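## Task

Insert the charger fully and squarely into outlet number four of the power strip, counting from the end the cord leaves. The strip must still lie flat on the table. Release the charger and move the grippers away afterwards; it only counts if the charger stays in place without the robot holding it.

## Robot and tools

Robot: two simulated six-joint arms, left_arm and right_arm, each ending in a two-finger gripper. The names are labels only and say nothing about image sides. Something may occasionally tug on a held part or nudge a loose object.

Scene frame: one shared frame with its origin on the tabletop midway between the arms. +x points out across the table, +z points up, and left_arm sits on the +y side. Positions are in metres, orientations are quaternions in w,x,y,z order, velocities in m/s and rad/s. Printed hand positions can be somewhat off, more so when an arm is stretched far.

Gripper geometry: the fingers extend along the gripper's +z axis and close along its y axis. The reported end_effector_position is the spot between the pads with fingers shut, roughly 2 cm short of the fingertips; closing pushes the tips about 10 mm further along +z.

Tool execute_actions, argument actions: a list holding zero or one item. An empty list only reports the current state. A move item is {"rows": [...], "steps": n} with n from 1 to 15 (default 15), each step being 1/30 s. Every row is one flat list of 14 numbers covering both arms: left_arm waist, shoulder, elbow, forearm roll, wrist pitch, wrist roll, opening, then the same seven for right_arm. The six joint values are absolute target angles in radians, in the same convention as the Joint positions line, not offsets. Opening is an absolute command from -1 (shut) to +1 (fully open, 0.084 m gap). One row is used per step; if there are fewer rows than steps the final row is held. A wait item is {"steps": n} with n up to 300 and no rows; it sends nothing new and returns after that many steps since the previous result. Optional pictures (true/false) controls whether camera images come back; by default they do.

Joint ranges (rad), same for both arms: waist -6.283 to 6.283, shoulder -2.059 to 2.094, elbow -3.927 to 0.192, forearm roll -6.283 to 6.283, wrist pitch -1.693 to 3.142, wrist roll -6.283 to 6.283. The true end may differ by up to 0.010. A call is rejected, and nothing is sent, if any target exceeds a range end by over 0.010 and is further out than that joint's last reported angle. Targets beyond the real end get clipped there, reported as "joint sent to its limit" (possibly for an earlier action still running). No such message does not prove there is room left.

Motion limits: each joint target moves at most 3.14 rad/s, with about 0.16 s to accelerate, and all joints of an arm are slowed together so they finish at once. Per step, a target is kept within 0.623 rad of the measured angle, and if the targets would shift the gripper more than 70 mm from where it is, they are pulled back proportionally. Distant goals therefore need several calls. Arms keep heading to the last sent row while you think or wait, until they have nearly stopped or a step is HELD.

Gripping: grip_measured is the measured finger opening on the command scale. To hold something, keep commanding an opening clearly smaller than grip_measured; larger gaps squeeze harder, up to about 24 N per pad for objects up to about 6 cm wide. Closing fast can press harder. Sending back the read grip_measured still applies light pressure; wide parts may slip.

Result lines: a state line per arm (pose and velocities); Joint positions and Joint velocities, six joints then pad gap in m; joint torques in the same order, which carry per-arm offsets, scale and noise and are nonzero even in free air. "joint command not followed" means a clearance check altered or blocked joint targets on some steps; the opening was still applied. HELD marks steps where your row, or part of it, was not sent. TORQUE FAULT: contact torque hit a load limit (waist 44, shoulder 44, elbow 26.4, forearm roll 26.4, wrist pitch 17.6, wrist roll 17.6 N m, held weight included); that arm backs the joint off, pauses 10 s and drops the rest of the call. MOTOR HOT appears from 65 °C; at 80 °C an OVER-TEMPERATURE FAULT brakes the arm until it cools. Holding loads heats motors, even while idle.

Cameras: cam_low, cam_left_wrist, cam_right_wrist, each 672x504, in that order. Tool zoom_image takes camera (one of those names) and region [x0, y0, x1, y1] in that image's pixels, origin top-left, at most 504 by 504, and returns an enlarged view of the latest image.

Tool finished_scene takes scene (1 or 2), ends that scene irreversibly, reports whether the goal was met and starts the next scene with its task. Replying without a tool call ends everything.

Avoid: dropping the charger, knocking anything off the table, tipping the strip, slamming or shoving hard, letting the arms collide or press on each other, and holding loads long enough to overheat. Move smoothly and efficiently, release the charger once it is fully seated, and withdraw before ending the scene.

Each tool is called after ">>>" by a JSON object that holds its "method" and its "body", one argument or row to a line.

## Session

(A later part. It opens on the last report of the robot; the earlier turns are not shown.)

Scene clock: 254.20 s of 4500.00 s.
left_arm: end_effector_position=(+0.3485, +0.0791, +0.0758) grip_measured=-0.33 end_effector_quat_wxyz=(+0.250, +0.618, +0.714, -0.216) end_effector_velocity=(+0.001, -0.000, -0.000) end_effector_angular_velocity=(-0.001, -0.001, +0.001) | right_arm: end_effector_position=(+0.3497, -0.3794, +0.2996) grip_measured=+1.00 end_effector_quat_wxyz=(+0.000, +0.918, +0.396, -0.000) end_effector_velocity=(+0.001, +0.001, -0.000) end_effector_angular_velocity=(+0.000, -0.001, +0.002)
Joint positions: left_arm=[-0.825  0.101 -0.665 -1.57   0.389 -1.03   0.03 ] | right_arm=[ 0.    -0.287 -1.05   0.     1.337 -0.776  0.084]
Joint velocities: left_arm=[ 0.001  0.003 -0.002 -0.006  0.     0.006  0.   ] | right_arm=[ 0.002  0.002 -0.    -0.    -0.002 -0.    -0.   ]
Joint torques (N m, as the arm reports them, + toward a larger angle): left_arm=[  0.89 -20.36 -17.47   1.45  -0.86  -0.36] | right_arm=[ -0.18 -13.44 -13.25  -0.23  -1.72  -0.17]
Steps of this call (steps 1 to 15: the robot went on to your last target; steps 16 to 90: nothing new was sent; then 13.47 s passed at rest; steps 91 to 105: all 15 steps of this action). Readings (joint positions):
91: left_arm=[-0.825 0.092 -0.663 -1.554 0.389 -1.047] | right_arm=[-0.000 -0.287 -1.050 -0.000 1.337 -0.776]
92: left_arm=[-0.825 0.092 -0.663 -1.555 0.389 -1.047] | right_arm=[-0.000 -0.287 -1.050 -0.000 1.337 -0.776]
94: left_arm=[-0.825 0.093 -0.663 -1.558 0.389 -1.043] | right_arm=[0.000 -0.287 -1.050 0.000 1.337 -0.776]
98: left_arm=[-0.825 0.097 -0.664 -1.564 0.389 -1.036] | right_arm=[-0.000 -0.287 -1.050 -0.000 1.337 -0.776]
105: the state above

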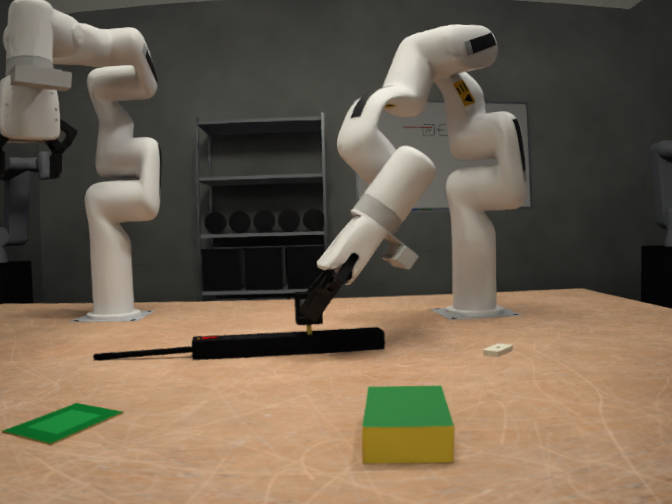

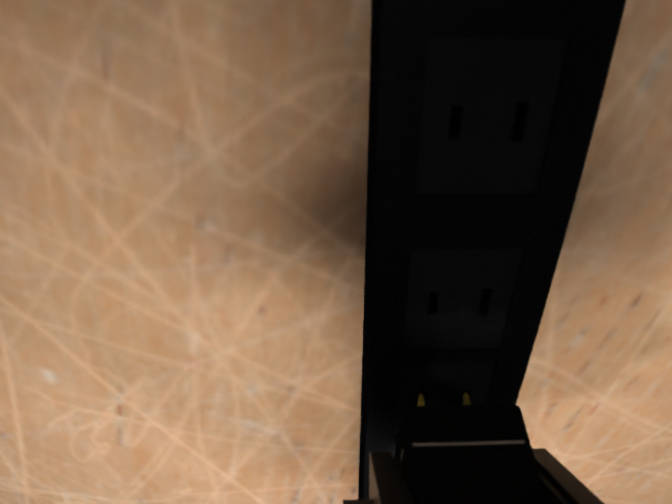

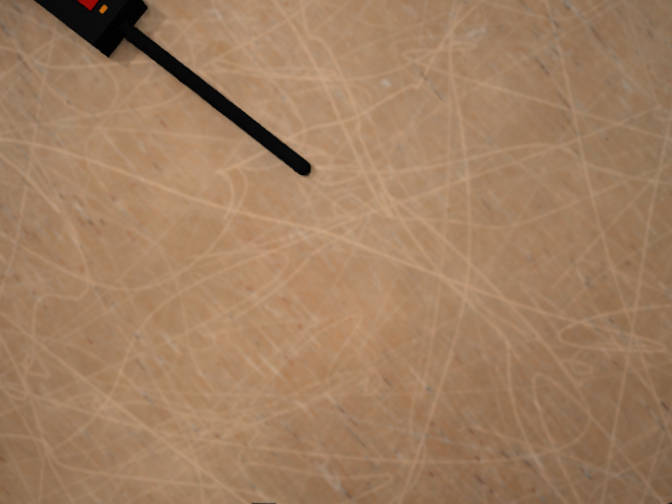

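No contact. One more millimetre.

>>> {"method": "execute_actions", "body": {
  "actions": [
    {"rows":[[-0.8248,0.1027,-0.6658,-1.5732,0.3895,-1.0263,-1,0.0,-0.287,-1.05,0,1.337,-0.776,1],[-0.8248,0.1027,-0.6658,-1.5732,0.3895,-1.0263,-1,0.0,-0.287,-1.05,0,1.337,-0.776,1],[-0.8248,0.1027,-0.6658,-1.5732,0.3895,-1.0263,-1,0.0,-0.287,-1.05,0,1.337,-0.776,1],[-0.8248,0.1042,-0.6663,-1.5757,0.3895,-1.0236,-1,0.0,-0.287,-1.05,0,1.337,-0.776,1]]}
  ]
}}

>>> {"method": "zoom_image", "body": {
  "camera": "cam_left_wrist",
  "region": [390, 330, 502, 420]
}}

Scene clock: 261.83 s of 4500.00 s.
left_arm: end_effector_position=(+0.3485, +0.0790, +0.0747) grip_measured=-0.33 end_effector_quat_wxyz=(+0.250, +0.618, +0.714, -0.216) end_effector_velocity=(-0.001, -0.001, -0.000) end_effector_angular_velocity=(-0.000, +0.001, -0.001) | right_arm: end_effector_position=(+0.3497, -0.3794, +0.2996) grip_measured=+1.00 end_effector_quat_wxyz=(+0.000, +0.918, +0.396, -0.000) end_effector_velocity=(-0.000, +0.001, +0.000) end_effector_angular_velocity=(-0.000, -0.000, +0.002)
Joint positions: left_arm=[-0.825  0.104 -0.666 -1.576  0.389 -1.024  0.03 ] | right_arm=[ 0.    -0.287 -1.05  -0.     1.337 -0.776  0.084]
Joint velocities: left_arm=[-0.002  0.001 -0.    -0.001  0.     0.     0.   ] | right_arm=[ 0.002 -0.001 -0.    -0.     0.001 -0.     0.   ]
Joint torques (N m, as the arm reports them, + toward a larger angle): left_arm=[  1.13 -20.25 -17.41   1.4   -0.89  -0.39] | right_arm=[ -0.12 -13.34 -13.19  -0.18  -1.66  -0.13]
Steps of this call (steps 1 to 15: the robot went on to your last target; steps 16 to 90: nothing new was sent; then 4.13 s passed at rest; steps 91 to 105: all 15 steps of this action). Readings (joint positions):
91: left_arm=[-0.825 0.101 -0.665 -1.571 0.389 -1.029] | right_arm=[0.000 -0.287 -1.050 -0.000 1.337 -0.776]
92: left_arm=[-0.825 0.101 -0.665 -1.571 0.389 -1.029] | right_arm=[0.000 -0.287 -1.050 -0.000 1.337 -0.776]
94: left_arm=[-0.825 0.102 -0.666 -1.572 0.389 -1.027] | right_arm=[0.000 -0.287 -1.050 0.000 1.337 -0.776]
98: left_arm=[-0.825 0.104 -0.666 -1.575 0.390 -1.025] | right_arm=[-0.000 -0.287 -1.050 0.000 1.337 -0.776]
105: the state above

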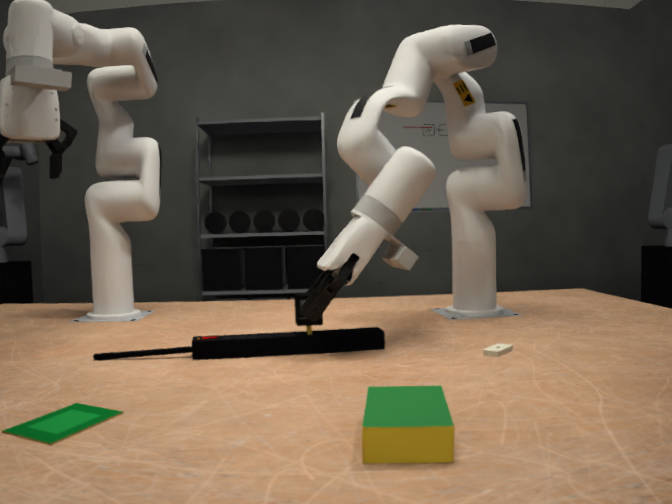

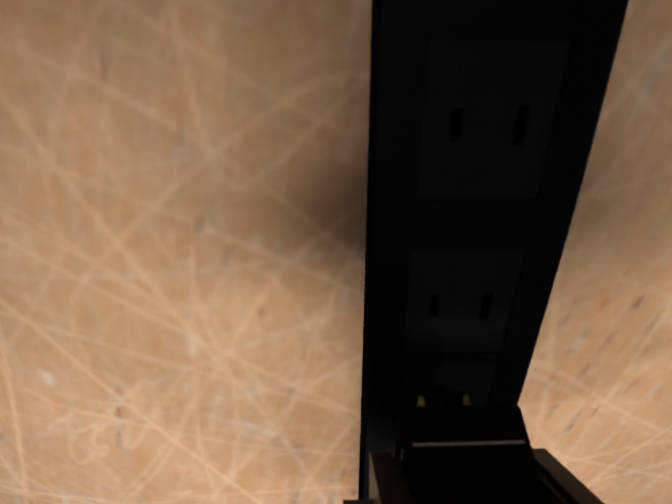

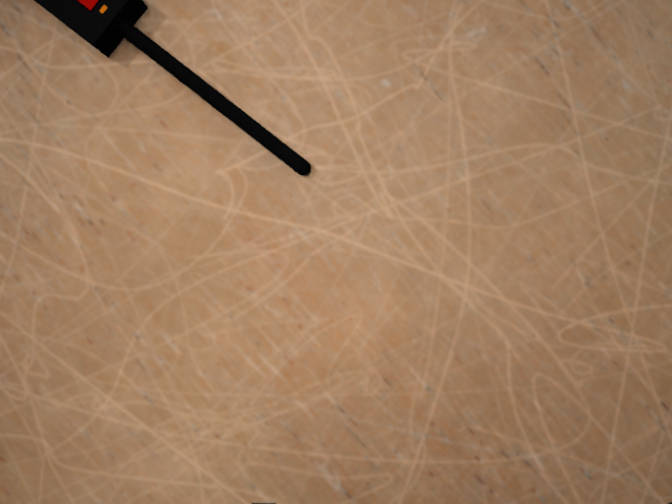

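Region (390, 330, 502, 420) of cam_left_wrist's 672x504 image, scaled by 4.500, with more detail than that image has; it fills the top 405 rows of this view, and the rest is white.

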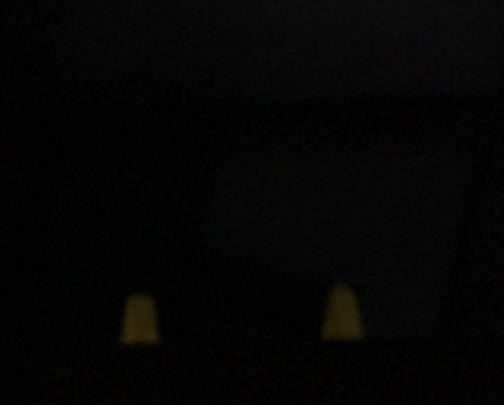

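>>> {"method": "execute_actions", "body": {
  "actions": [
    {"rows":[[-0.8248,0.1058,-0.6668,-1.5782,0.3895,-1.0209,-1,0.0,-0.287,-1.05,0,1.337,-0.776,1],[-0.8248,0.1073,-0.6674,-1.5807,0.3895,-1.0182,-1,0.0,-0.287,-1.05,0,1.337,-0.776,1],[-0.8248,0.1089,-0.6679,-1.5832,0.3896,-1.0155,-1,0.0,-0.287,-1.05,0,1.337,-0.776,1],[-0.8248,0.1104,-0.6685,-1.5857,0.3896,-1.0128,-1,0.0,-0.287,-1.05,0,1.337,-0.776,1],[-0.8247,0.1135,-0.6695,-1.5907,0.3897,-1.0073,-1,0.0,-0.287,-1.05,0,1.337,-0.776,1],[-0.8247,0.1166,-0.6706,-1.5957,0.3897,-1.0019,-1,0.0,-0.287,-1.05,0,1.337,-0.776,1],[-0.8247,0.1198,-0.6717,-1.6007,0.3898,-0.9965,-1,0.0,-0.287,-1.05,0,1.337,-0.776,1],[-0.8246,0.1229,-0.6728,-1.6057,0.3899,-0.9911,-1,0.0,-0.287,-1.05,0,1.337,-0.776,1]]}
  ],
  "pictures": false
}}

Scene clock: 273.97 s of 4500.00 s.
left_arm: end_effector_position=(+0.3485, +0.0791, +0.0689) grip_measured=-0.33 end_effector_quat_wxyz=(+0.250, +0.618, +0.714, -0.216) end_effector_velocity=(+0.001, -0.001, -0.001) end_effector_angular_velocity=(-0.003, -0.005, -0.001) | right_arm: end_effector_position=(+0.3497, -0.3794, +0.2996) grip_measured=+1.00 end_effector_quat_wxyz=(+0.000, +0.918, +0.396, -0.000) end_effector_velocity=(+0.000, -0.001, -0.000) end_effector_angular_velocity=(+0.000, -0.000, -0.002)
Joint positions: left_arm=[-0.825  0.122 -0.672 -1.605  0.39  -0.992  0.03 ] | right_arm=[ 0.    -0.287 -1.05   0.     1.337 -0.776  0.084]
Joint velocities: left_arm=[-0.     0.006 -0.006 -0.014 -0.     0.016  0.   ] | right_arm=[-0.002  0.001  0.     0.    -0.002  0.     0.   ]
Joint torques (N m, as the arm reports them, + toward a larger angle): left_arm=[  0.9  -20.59 -17.07   1.56  -0.8   -0.47] | right_arm=[ -0.15 -13.49 -13.26  -0.29  -1.68  -0.24]
Steps of this call (steps 1 to 15: the robot went on to your last target; steps 16 to 90: nothing new was sent; then 8.63 s passed at rest; steps 91 to 105: all 15 steps of this action). Readings (joint positions):
91: left_arm=[-0.825 0.104 -0.666 -1.576 0.389 -1.024] | right_arm=[0.000 -0.287 -1.050 0.000 1.337 -0.776]
92: left_arm=[-0.825 0.104 -0.666 -1.576 0.389 -1.023] | right_arm=[0.000 -0.287 -1.050 0.000 1.337 -0.776]
94: left_arm=[-0.825 0.106 -0.667 -1.579 0.390 -1.020] | right_arm=[-0.000 -0.287 -1.050 0.000 1.337 -0.776]
98: left_arm=[-0.825 0.113 -0.669 -1.589 0.390 -1.009] | right_arm=[-0.000 -0.287 -1.050 0.000 1.337 -0.776]
105: the state above

>>> {"method": "execute_actions", "body": {
  "actions": [
    {"rows":[[-0.8245,0.126,-0.6739,-1.6105,0.39,-0.9858,-1,0.0,-0.287,-1.05,0,1.337,-0.776,1],[-0.8245,0.1276,-0.6745,-1.6129,0.3901,-0.9832,-1,0.0,-0.287,-1.05,0,1.337,-0.776,1],[-0.8245,0.1291,-0.6751,-1.6153,0.3902,-0.9805,-1,0.0,-0.287,-1.05,0,1.337,-0.776,1],[-0.8244,0.1322,-0.6762,-1.6202,0.3904,-0.9752,-1,0.0,-0.287,-1.05,0,1.337,-0.776,1],[-0.8244,0.1338,-0.6768,-1.6226,0.3905,-0.9726,-1,0.0,-0.287,-1.05,0,1.337,-0.776,1],[-0.8243,0.1353,-0.6774,-1.625,0.3905,-0.9699,-1,0.0,-0.287,-1.05,0,1.337,-0.776,1],[-0.8243,0.1384,-0.6785,-1.6298,0.3907,-0.9646,-1,0.0,-0.287,-1.05,0,1.337,-0.776,1],[-0.8242,0.14,-0.6791,-1.6322,0.3908,-0.962,-1,0.0,-0.287,-1.05,0,1.337,-0.776,1],[-0.8242,0.1415,-0.6796,-1.6346,0.3909,-0.9593,-1,0.0,-0.287,-1.05,0,1.337,-0.776,1],[-0.8241,0.1446,-0.6808,-1.6394,0.391,-0.954,-1,0.0,-0.287,-1.05,0,1.337,-0.776,1],[-0.8241,0.1462,-0.6814,-1.6419,0.3911,-0.9514,-1,0.0,-0.287,-1.05,0,1.337,-0.776,1],[-0.824,0.1477,-0.6819,-1.6443,0.3912,-0.9487,-1,0.0,-0.287,-1.05,0,1.337,-0.776,1],[-0.824,0.1493,-0.6825,-1.6467,0.3913,-0.9461,-1,0.0,-0.287,-1.05,0,1.337,-0.776,1],[-0.824,0.1508,-0.6831,-1.6491,0.3913,-0.9434,-1,0.0,-0.287,-1.05,0,1.337,-0.776,1]]}
  ],
  "pictures": false
}}

>>> {"method": "execute_actions", "body": {
  "actions": [
    {"steps":25}
  ]
}}

>>> {"method": "zoom_image", "body": {
  "camera": "cam_low",
  "region": [270, 285, 350, 355]
}}

Scene clock: 289.63 s of 4500.00 s.
left_arm: end_effector_position=(+0.3504, +0.0771, +0.0646) grip_measured=-0.33 end_effector_quat_wxyz=(+0.254, +0.617, +0.712, -0.216) end_effector_velocity=(+0.005, -0.005, -0.007) end_effector_angular_velocity=(-0.015, -0.015, -0.000) | right_arm: end_effector_position=(+0.3497, -0.3794, +0.2996) grip_measured=+1.00 end_effector_quat_wxyz=(+0.000, +0.918, +0.396, -0.000) end_effector_velocity=(+0.000, +0.000, -0.000) end_effector_angular_velocity=(-0.000, +0.001, +0.001)
Joint positions: left_arm=[-0.824  0.143 -0.685 -1.642  0.392 -0.952  0.03 ] | right_arm=[-0.    -0.287 -1.05   0.     1.337 -0.776  0.084]
Joint velocities: left_arm=[ 0.001  0.039 -0.029 -0.075  0.003  0.082  0.   ] | right_arm=[ 0.     0.001 -0.001  0.     0.001 -0.    -0.   ]
Joint torques (N m, as the arm reports them, + toward a larger angle): left_arm=[ 0.55 -9.84 -9.85  1.71 -1.21  0.02] | right_arm=[ -0.01 -13.3  -13.29  -0.24  -1.73  -0.18]
Steps of this call (steps 1 to 15: the robot went on to your last target; steps 16 to 90: nothing new was sent; then 12.17 s passed at rest; steps 91 to 105: all 15 steps of this action). Readings (joint positions):
91: left_arm=[-0.825 0.123 -0.673 -1.606 0.390 -0.991] | right_arm=[0.000 -0.287 -1.050 -0.000 1.337 -0.776]
92: left_arm=[-0.825 0.123 -0.673 -1.607 0.390 -0.990] | right_arm=[-0.000 -0.287 -1.050 -0.000 1.337 -0.776]
94: left_arm=[-0.825 0.125 -0.674 -1.610 0.390 -0.987] | right_arm=[-0.000 -0.287 -1.050 -0.000 1.337 -0.776]
98: left_arm=[-0.824 0.132 -0.677 -1.621 0.390 -0.975] | right_arm=[0.000 -0.287 -1.050 -0.000 1.337 -0.776]
105: the state above

Scene clock: 290.47 s of 4500.00 s.
left_arm: end_effector_position=(+0.3489, +0.0786, +0.0605) grip_measured=-0.33 end_effector_quat_wxyz=(+0.251, +0.618, +0.713, -0.216) end_effector_velocity=(-0.000, -0.000, +0.000) end_effector_angular_velocity=(-0.001, +0.001, +0.000) | right_arm: end_effector_position=(+0.3497, -0.3794, +0.2996) grip_measured=+1.00 end_effector_quat_wxyz=(+0.000, +0.918, +0.396, -0.000) end_effector_velocity=(-0.000, -0.000, -0.000) end_effector_angular_velocity=(-0.000, +0.001, -0.001)
Joint positions: left_arm=[-0.824  0.151 -0.684 -1.649  0.391 -0.943  0.03 ] | right_arm=[ 0.    -0.287 -1.05  -0.     1.337 -0.776  0.084]
Joint velocities: left_arm=[ 0.    -0.     0.    -0.     0.001 -0.     0.   ] | right_arm=[-0.001 -0.     0.001 -0.     0.001 -0.    -0.   ]
Joint torques (N m, as the arm reports them, + toward a larger angle): left_arm=[  0.53 -12.5   -7.02   1.82  -1.15  -0.4 ] | right_arm=[ -0.11 -13.32 -13.23  -0.24  -1.7   -0.2 ]
Steps of this call (steps 1 to 15: the robot went on to your last target; steps 16 to 25: nothing new was sent). Readings (joint positions):
1: left_arm=[-0.824 0.144 -0.686 -1.644 0.392 -0.949] | right_arm=[-0.000 -0.287 -1.050 0.000 1.337 -0.776]
2: left_arm=[-0.824 0.146 -0.686 -1.646 0.392 -0.947] | right_arm=[0.000 -0.287 -1.050 0.000 1.337 -0.776]
4: left_arm=[-0.824 0.149 -0.686 -1.648 0.391 -0.945] | right_arm=[0.000 -0.287 -1.050 0.000 1.337 -0.776]
8: left_arm=[-0.824 0.151 -0.684 -1.649 0.391 -0.944] | right_arm=[0.000 -0.287 -1.050 0.000 1.337 -0.776]
25: the state above
All arms were judged still, so your last target was given up. Only a new action makes them travel on or press farther. Fingers that are still opening or closing keep moving.

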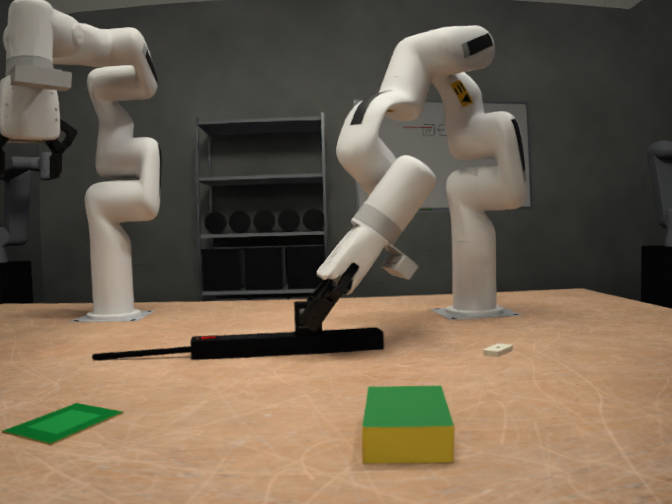

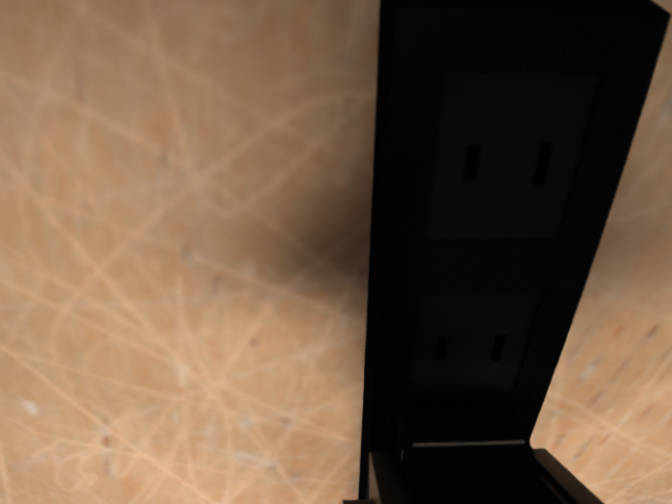

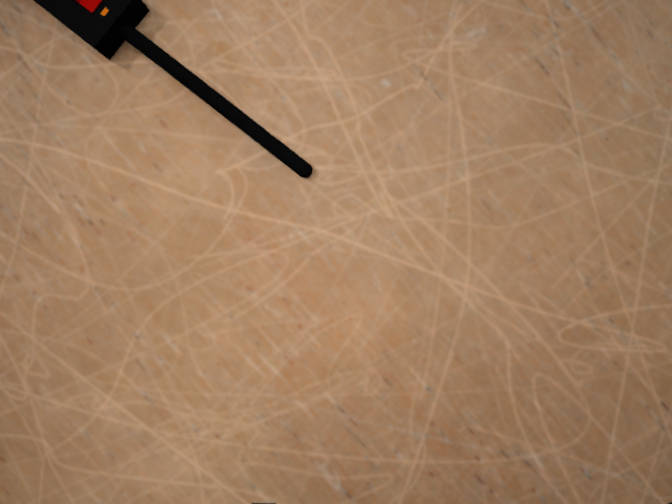

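Region (270, 285, 350, 355) of cam_low's 672x504 image, scaled by 6.300, with more detail than that image has; it fills the top 441 rows of this view, and the rest is white.

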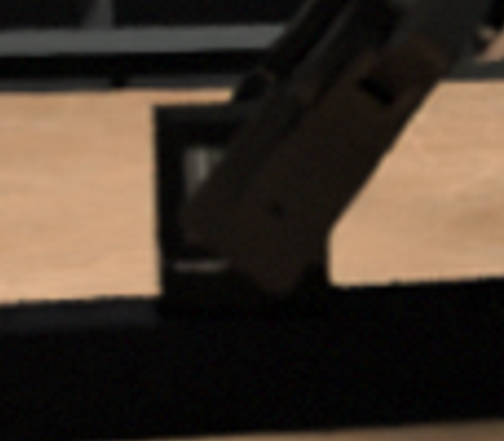

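>>> {"method": "execute_actions", "body": {
  "actions": [
    {"rows":[[-0.824,0.1528,-0.6843,-1.6516,0.3914,-0.9409,-1,0.0,-0.287,-1.05,0,1.337,-0.776,1],[-0.824,0.1528,-0.6843,-1.6516,0.3914,-0.9409,-1,0.0,-0.287,-1.05,0,1.337,-0.776,1],[-0.824,0.1549,-0.6855,-1.6538,0.3915,-0.9385,-1,0.0,-0.287,-1.05,0,1.337,-0.776,1],[-0.824,0.1549,-0.6855,-1.6538,0.3915,-0.9385,-1,0.0,-0.287,-1.05,0,1.337,-0.776,1],[-0.8239,0.157,-0.6867,-1.656,0.3916,-0.9361,-1,0.0,-0.287,-1.05,0,1.337,-0.776,1],[-0.8239,0.157,-0.6867,-1.656,0.3916,-0.9361,-1,0.0,-0.287,-1.05,0,1.337,-0.776,1],[-0.8238,0.159,-0.6878,-1.658,0.3917,-0.9337,-1,0.0,-0.287,-1.05,0,1.337,-0.776,1]]}
  ],
  "pictures": false
}}

>>> {"method": "execute_actions", "body": {
  "actions": [
    {"steps":12}
  ]
}}

>>> {"method": "zoom_image", "body": {
  "camera": "cam_low",
  "region": [270, 285, 350, 355]
}}

Scene clock: 303.90 s of 4500.00 s.
left_arm: end_effector_position=(+0.3501, +0.0776, +0.0596) grip_measured=-0.33 end_effector_quat_wxyz=(+0.252, +0.618, +0.713, -0.216) end_effector_velocity=(-0.000, -0.001, -0.000) end_effector_angular_velocity=(-0.002, +0.001, -0.001) | right_arm: end_effector_position=(+0.3497, -0.3794, +0.2996) grip_measured=+1.00 end_effector_quat_wxyz=(+0.000, +0.918, +0.396, -0.000) end_effector_velocity=(-0.000, -0.000, -0.000) end_effector_angular_velocity=(-0.000, +0.000, -0.001)
Joint positions: left_arm=[-0.824  0.157 -0.689 -1.658  0.392 -0.934  0.03 ] | right_arm=[-0.    -0.287 -1.05   0.     1.337 -0.776  0.084]
Joint velocities: left_arm=[-0.     0.001 -0.001 -0.003  0.002  0.002 -0.   ] | right_arm=[-0.001  0.    -0.    -0.     0.     0.    -0.   ]
Joint torques (N m, as the arm reports them, + toward a larger angle): left_arm=[ 0.78 -9.8  -9.61  1.44 -1.12 -0.4 ] | right_arm=[ -0.07 -13.45 -13.24  -0.17  -1.68  -0.15]
Steps of this call (steps 1 to 90: nothing new was sent; then 9.93 s passed at rest; steps 91 to 105: all 15 steps of this action). Readings (joint positions):
91: left_arm=[-0.824 0.151 -0.683 -1.649 0.391 -0.943] | right_arm=[-0.000 -0.287 -1.050 -0.000 1.337 -0.776]
92: left_arm=[-0.824 0.151 -0.683 -1.650 0.391 -0.943] | right_arm=[-0.000 -0.287 -1.050 -0.000 1.337 -0.776]
94: left_arm=[-0.824 0.152 -0.684 -1.651 0.391 -0.942] | right_arm=[-0.000 -0.287 -1.050 -0.000 1.337 -0.776]
98: left_arm=[-0.824 0.155 -0.687 -1.655 0.391 -0.937] | right_arm=[-0.000 -0.287 -1.050 0.000 1.337 -0.776]
105: the state above

Scene clock: 304.30 s of 4500.00 s.
left_arm: end_effector_position=(+0.3499, +0.0777, +0.0593) grip_measured=-0.33 end_effector_quat_wxyz=(+0.252, +0.618, +0.713, -0.216) end_effector_velocity=(-0.000, +0.000, -0.001) end_effector_angular_velocity=(+0.001, +0.002, -0.000) | right_arm: end_effector_position=(+0.3497, -0.3794, +0.2996) grip_measured=+1.00 end_effector_quat_wxyz=(+0.000, +0.918, +0.396, -0.000) end_effector_velocity=(-0.000, -0.000, +0.000) end_effector_angular_velocity=(+0.000, -0.000, -0.001)
Joint positions: left_arm=[-0.824  0.158 -0.689 -1.658  0.392 -0.934  0.03 ] | right_arm=[-0.    -0.287 -1.05  -0.     1.337 -0.776  0.084]
Joint velocities: left_arm=[ 0.     0.003 -0.    -0.     0.001 -0.     0.   ] | right_arm=[-0.001 -0.001  0.     0.     0.    -0.     0.   ]
Joint torques (N m, as the arm reports them, + toward a larger angle): left_arm=[ 0.46 -6.85 -6.57  1.62 -1.28 -0.34] | right_arm=[ -0.16 -13.35 -13.27  -0.39  -1.69  -0.12]
Steps of this call (steps 1 to 12: the robot went on to your last target). Readings (joint positions):
1: left_arm=[-0.824 0.157 -0.689 -1.658 0.392 -0.934] | right_arm=[0.000 -0.287 -1.050 -0.000 1.337 -0.776]
2: left_arm=[-0.824 0.157 -0.689 -1.658 0.392 -0.934] | right_arm=[0.000 -0.287 -1.050 0.000 1.337 -0.776]
4: left_arm=[-0.824 0.158 -0.689 -1.658 0.392 -0.934] | right_arm=[0.000 -0.287 -1.050 -0.000 1.337 -0.776]
8: left_arm=[-0.824 0.158 -0.689 -1.658 0.392 -0.934] | right_arm=[0.000 -0.287 -1.050 -0.000 1.337 -0.776]
12: the state above

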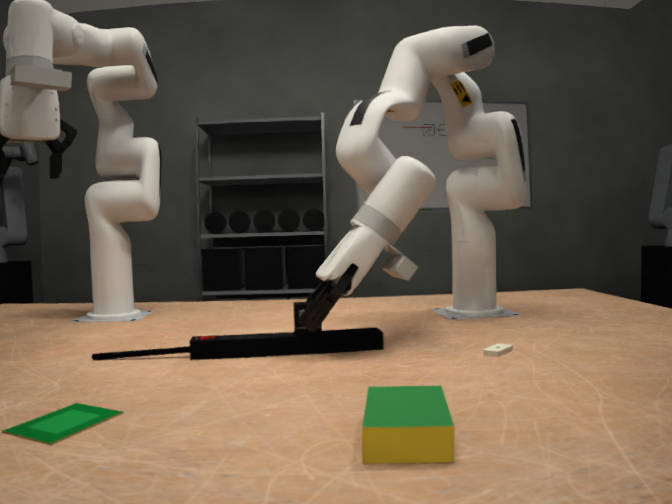

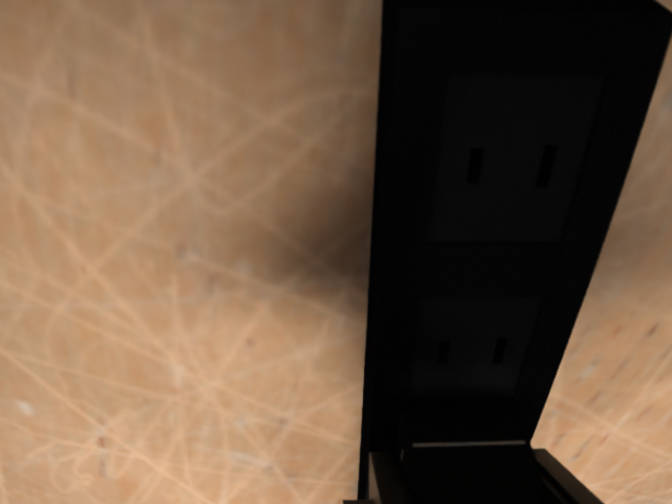

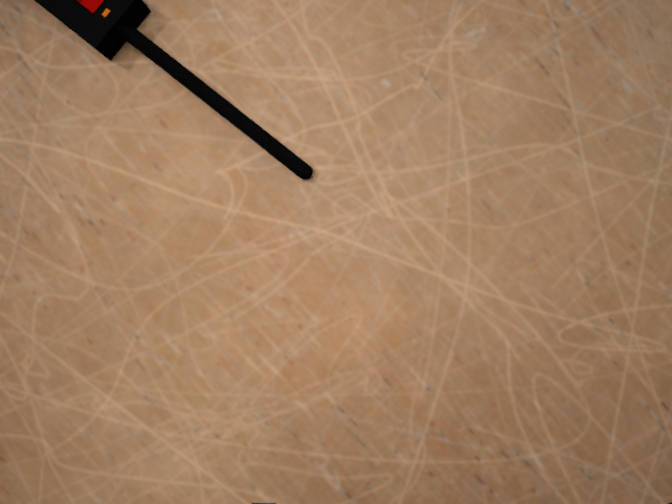

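Region (270, 285, 350, 355) of cam_low's 672x504 image, scaled by 6.300, with more detail than that image has; it fills the top 441 rows of this view, and the rest is white.

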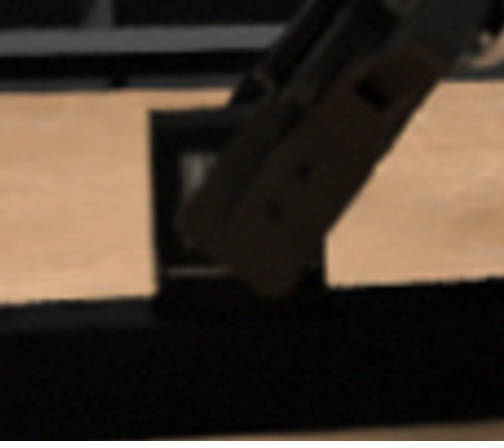

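Seated. Unload gently first.

>>> {"method": "execute_actions", "body": {
  "actions": [
    {"rows":[[-0.8238,0.1565,-0.6902,-1.658,0.3917,-0.9337,-1,0.0,-0.287,-1.05,0,1.337,-0.776,1]]}
  ],
  "pictures": false
}}

>>> {"method": "execute_actions", "body": {
  "actions": [
    {"rows":[[-0.8238,0.1565,-0.6902,-1.658,0.3917,-0.9337,-1,0.0,-0.287,-1.05,0,1.337,-0.776,1]]}
  ],
  "pictures": false
}}

Scene clock: 316.03 s of 4500.00 s.
left_arm: end_effector_position=(+0.3496, +0.0779, +0.0590) grip_measured=-0.33 end_effector_quat_wxyz=(+0.251, +0.618, +0.713, -0.216) end_effector_velocity=(+0.001, -0.000, +0.001) end_effector_angular_velocity=(-0.001, -0.002, +0.001) | right_arm: end_effector_position=(+0.3497, -0.3794, +0.2996) grip_measured=+1.00 end_effector_quat_wxyz=(+0.000, +0.918, +0.396, -0.000) end_effector_velocity=(-0.000, +0.000, +0.000) end_effector_angular_velocity=(-0.000, +0.000, -0.000)
Joint positions: left_arm=[-0.824  0.158 -0.688 -1.658  0.392 -0.934  0.03 ] | right_arm=[ 0.    -0.287 -1.05  -0.     1.337 -0.776  0.084]
Joint velocities: left_arm=[ 0.001 -0.001 -0.001 -0.    -0.     0.    -0.   ] | right_arm=[ 0.    -0.001 -0.001  0.     0.002  0.    -0.   ]
Joint torques (N m, as the arm reports them, + toward a larger angle): left_arm=[  0.89 -12.99  -7.94   1.61  -1.15  -0.39] | right_arm=[  0.04 -13.43 -13.2   -0.27  -1.61  -0.19]
Steps of this call (steps 1 to 15: the robot went on to your last target; steps 16 to 90: nothing new was sent; then 8.23 s passed at rest; steps 91 to 105: all 15 steps of this action). Readings (joint positions):
91: left_arm=[-0.824 0.159 -0.689 -1.658 0.392 -0.934] | right_arm=[0.000 -0.287 -1.050 0.000 1.337 -0.776]
92: left_arm=[-0.824 0.159 -0.689 -1.658 0.392 -0.934] | right_arm=[-0.000 -0.287 -1.050 0.000 1.337 -0.776]
94: left_arm=[-0.824 0.158 -0.688 -1.658 0.392 -0.934] | right_arm=[-0.000 -0.287 -1.050 0.000 1.337 -0.776]
98: left_arm=[-0.824 0.158 -0.688 -1.658 0.392 -0.934] | right_arm=[0.000 -0.287 -1.050 0.000 1.337 -0.776]
105: the state above

Scene clock: 316.53 s of 4500.00 s.
left_arm: end_effector_position=(+0.3498, +0.0777, +0.0593) grip_measured=-0.33 end_effector_quat_wxyz=(+0.252, +0.618, +0.713, -0.216) end_effector_velocity=(-0.000, -0.000, +0.000) end_effector_angular_velocity=(-0.001, -0.000, -0.001) | right_arm: end_effector_position=(+0.3497, -0.3794, +0.2996) grip_measured=+1.00 end_effector_quat_wxyz=(+0.000, +0.918, +0.396, -0.000) end_effector_velocity=(+0.000, +0.000, +0.000) end_effector_angular_velocity=(+0.000, +0.001, +0.001)
Joint positions: left_arm=[-0.824  0.157 -0.689 -1.658  0.392 -0.934  0.03 ] | right_arm=[ 0.    -0.287 -1.05   0.     1.337 -0.776  0.084]
Joint velocities: left_arm=[-0.     0.    -0.001 -0.     0.001  0.001 -0.   ] | right_arm=[ 0.     0.001 -0.001  0.     0.001 -0.    -0.   ]
Joint torques (N m, as the arm reports them, + toward a larger angle): left_arm=[  1.48 -16.54 -11.85   1.5   -1.04  -0.32] | right_arm=[  0.02 -13.31 -13.27  -0.23  -1.67  -0.11]
Steps of this call (steps 1 to 15: all 15 steps of this action). Readings (joint positions):
1: left_arm=[-0.824 0.158 -0.688 -1.658 0.392 -0.934] | right_arm=[-0.000 -0.287 -1.050 -0.000 1.337 -0.776]
2: left_arm=[-0.824 0.158 -0.688 -1.658 0.392 -0.934] | right_arm=[-0.000 -0.287 -1.050 -0.000 1.337 -0.776]
4: left_arm=[-0.824 0.158 -0.688 -1.658 0.392 -0.934] | right_arm=[0.000 -0.287 -1.050 0.000 1.337 -0.776]
8: left_arm=[-0.824 0.158 -0.689 -1.658 0.392 -0.934] | right_arm=[-0.000 -0.287 -1.050 0.000 1.337 -0.776]
15: the state above

>>> {"method": "execute_actions", "body": {
  "actions": [
    {"rows":[[-0.8238,0.1565,-0.6902,-1.658,0.3917,-0.9337,0.7,0.0,-0.287,-1.05,0,1.337,-0.776,1]],"steps":12}
  ],
  "pictures": false
}}

>>> {"method": "execute_actions", "body": {
  "actions": [
    {"rows":[[-0.8238,-0.25,-0.6,-1.658,0.3917,-0.9337,0.7,0.0,-0.287,-1.05,0,1.337,-0.776,1]]}
  ],
  "pictures": false
}}

>>> {"method": "execute_actions", "body": {
  "actions": [
    {"steps":12}
  ]
}}

>>> {"method": "zoom_image", "body": {
  "camera": "cam_low",
  "region": [270, 285, 350, 355]
}}

Scene clock: 322.43 s of 4500.00 s.
left_arm: end_effector_position=(+0.3505, +0.0771, +0.0605) grip_measured=+0.70 end_effector_quat_wxyz=(+0.253, +0.618, +0.713, -0.216) end_effector_velocity=(-0.001, +0.001, -0.001) end_effector_angular_velocity=(+0.002, +0.002, -0.001) | right_arm: end_effector_position=(+0.3497, -0.3794, +0.2996) grip_measured=+1.00 end_effector_quat_wxyz=(+0.000, +0.918, +0.396, -0.000) end_effector_velocity=(+0.000, -0.000, -0.000) end_effector_angular_velocity=(-0.000, +0.001, -0.001)
Joint positions: left_arm=[-0.824  0.156 -0.69  -1.658  0.392 -0.934  0.073] | right_arm=[ 0.    -0.287 -1.05  -0.     1.337 -0.776  0.084]
Joint velocities: left_arm=[-0.001  0.002  0.001 -0.    -0.     0.     0.   ] | right_arm=[-0.001  0.001  0.    -0.    -0.     0.001 -0.   ]
Joint torques (N m, as the arm reports them, + toward a larger angle): left_arm=[  1.03 -20.71 -16.49   1.34  -0.73  -0.42] | right_arm=[  0.07 -13.35 -13.23  -0.24  -1.66  -0.17]
Steps of this call (steps 1 to 15: the robot went on to your last target; steps 16 to 90: nothing new was sent; then 2.50 s passed at rest; steps 91 to 102: all 12 steps of this action). Readings (joint positions):
91: left_arm=[-0.824 0.156 -0.690 -1.658 0.392 -0.934] | right_arm=[0.000 -0.287 -1.050 0.000 1.337 -0.776]
92: left_arm=[-0.824 0.156 -0.690 -1.658 0.392 -0.934] | right_arm=[-0.000 -0.287 -1.050 0.000 1.337 -0.776]
94: left_arm=[-0.824 0.156 -0.691 -1.658 0.392 -0.934] | right_arm=[0.000 -0.287 -1.050 0.000 1.337 -0.776]
98: left_arm=[-0.824 0.156 -0.691 -1.658 0.392 -0.934] | right_arm=[-0.000 -0.287 -1.050 0.000 1.337 -0.776]
102: the state above

Scene clock: 322.93 s of 4500.00 s.
left_arm: end_effector_position=(+0.3621, +0.0660, +0.2118) grip_measured=+0.70 end_effector_quat_wxyz=(+0.393, +0.607, +0.654, -0.221) end_effector_velocity=(-0.009, +0.008, +0.086) end_effector_angular_velocity=(-0.125, -0.128, -0.003) | right_arm: end_effector_position=(+0.3497, -0.3794, +0.2996) grip_measured=+1.00 end_effector_quat_wxyz=(+0.000, +0.918, +0.396, -0.000) end_effector_velocity=(+0.000, -0.000, +0.000) end_effector_angular_velocity=(-0.000, -0.000, -0.000)
Joint positions: left_arm=[-0.824 -0.232 -0.607 -1.658  0.392 -0.934  0.073] | right_arm=[ 0.    -0.287 -1.05   0.     1.337 -0.776  0.084]
Joint velocities: left_arm=[-0.001 -0.254  0.075 -0.     0.002  0.001 -0.   ] | right_arm=[-0.     0.001 -0.001 -0.     0.    -0.    -0.   ]
Joint torques (N m, as the arm reports them, + toward a larger angle): left_arm=[  0.78  -7.87 -18.18   1.56  -0.57  -0.47] | right_arm=[ -0.1  -13.42 -13.35  -0.23  -1.73  -0.13]
Steps of this call (steps 1 to 15: all 15 steps of this action). Readings (joint positions):
1: left_arm=[-0.824 0.156 -0.690 -1.658 0.392 -0.934] | right_arm=[0.000 -0.287 -1.050 0.000 1.337 -0.776]
2: left_arm=[-0.824 0.153 -0.689 -1.658 0.392 -0.934] | right_arm=[0.000 -0.287 -1.050 0.000 1.337 -0.776]
4: left_arm=[-0.824 0.112 -0.675 -1.658 0.392 -0.934] | right_arm=[0.000 -0.287 -1.050 0.000 1.337 -0.776]
8: left_arm=[-0.824 -0.039 -0.650 -1.658 0.392 -0.934] | right_arm=[-0.000 -0.287 -1.050 0.000 1.337 -0.776]
15: the state above

Scene clock: 323.33 s of 4500.00 s.
left_arm: end_effector_position=(+0.3609, +0.0670, +0.2166) grip_measured=+0.70 end_effector_quat_wxyz=(+0.397, +0.607, +0.652, -0.222) end_effector_velocity=(+0.001, -0.000, +0.004) end_effector_angular_velocity=(-0.006, -0.006, +0.001) | right_arm: end_effector_position=(+0.3497, -0.3794, +0.2996) grip_measured=+1.00 end_effector_quat_wxyz=(+0.000, +0.918, +0.396, -0.000) end_effector_velocity=(-0.000, +0.000, -0.000) end_effector_angular_velocity=(+0.000, +0.001, -0.000)
Joint positions: left_arm=[-0.824 -0.249 -0.6   -1.658  0.392 -0.934  0.073] | right_arm=[ 0.    -0.287 -1.05   0.     1.337 -0.776  0.084]
Joint velocities: left_arm=[ 0.001 -0.007 -0.002  0.     0.    -0.     0.   ] | right_arm=[ 0.  0.  0.  0.  0.  0. -0.]
Joint torques (N m, as the arm reports them, + toward a larger angle): left_arm=[  0.7  -14.59 -20.77   1.34  -0.67  -0.38] | right_arm=[  0.08 -13.48 -13.23  -0.26  -1.66  -0.2 ]
Steps of this call (steps 1 to 12: the robot went on to your last target). Readings (joint positions):
1: left_arm=[-0.824 -0.238 -0.605 -1.658 0.392 -0.934] | right_arm=[0.000 -0.287 -1.050 0.000 1.337 -0.776]
2: left_arm=[-0.824 -0.242 -0.602 -1.658 0.392 -0.934] | right_arm=[-0.000 -0.287 -1.050 -0.000 1.337 -0.776]
4: left_arm=[-0.824 -0.245 -0.600 -1.658 0.392 -0.934] | right_arm=[-0.000 -0.287 -1.050 0.000 1.337 -0.776]
8: left_arm=[-0.824 -0.248 -0.599 -1.658 0.392 -0.934] | right_arm=[-0.000 -0.287 -1.050 0.000 1.337 -0.776]
12: the state above

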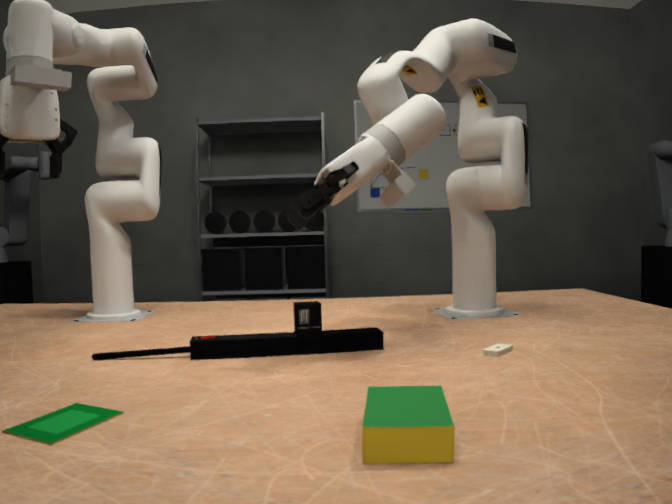

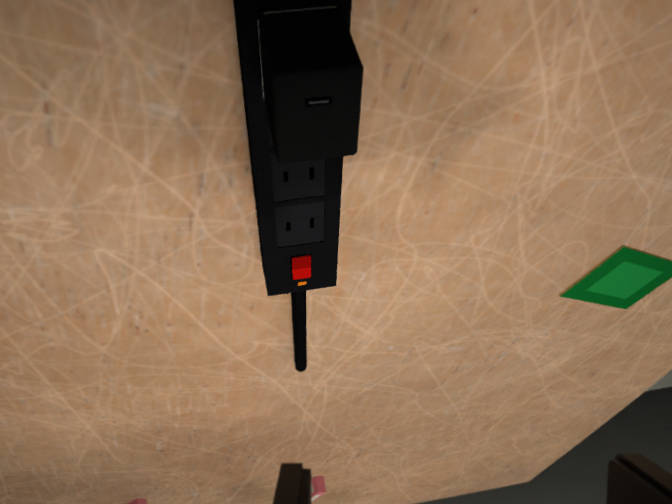

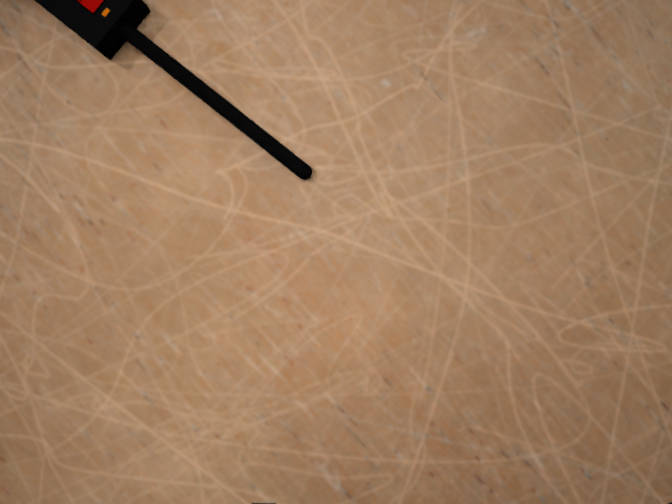

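Region (270, 285, 350, 355) of cam_low's 672x504 image, scaled by 6.300, with more detail than that image has; it fills the top 441 rows of this view, and the rest is white.

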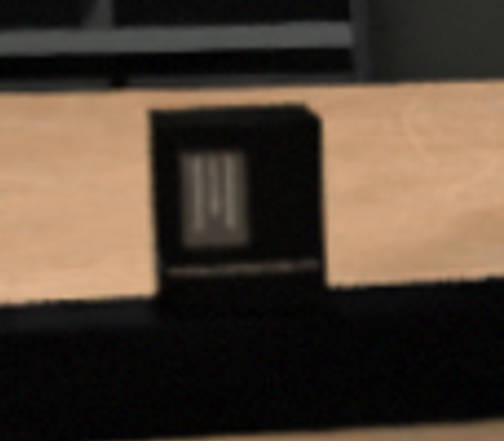

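>>> {"method": "finished_scene", "body": {
  "scene": 2
}}

The scene is finished: the task was done.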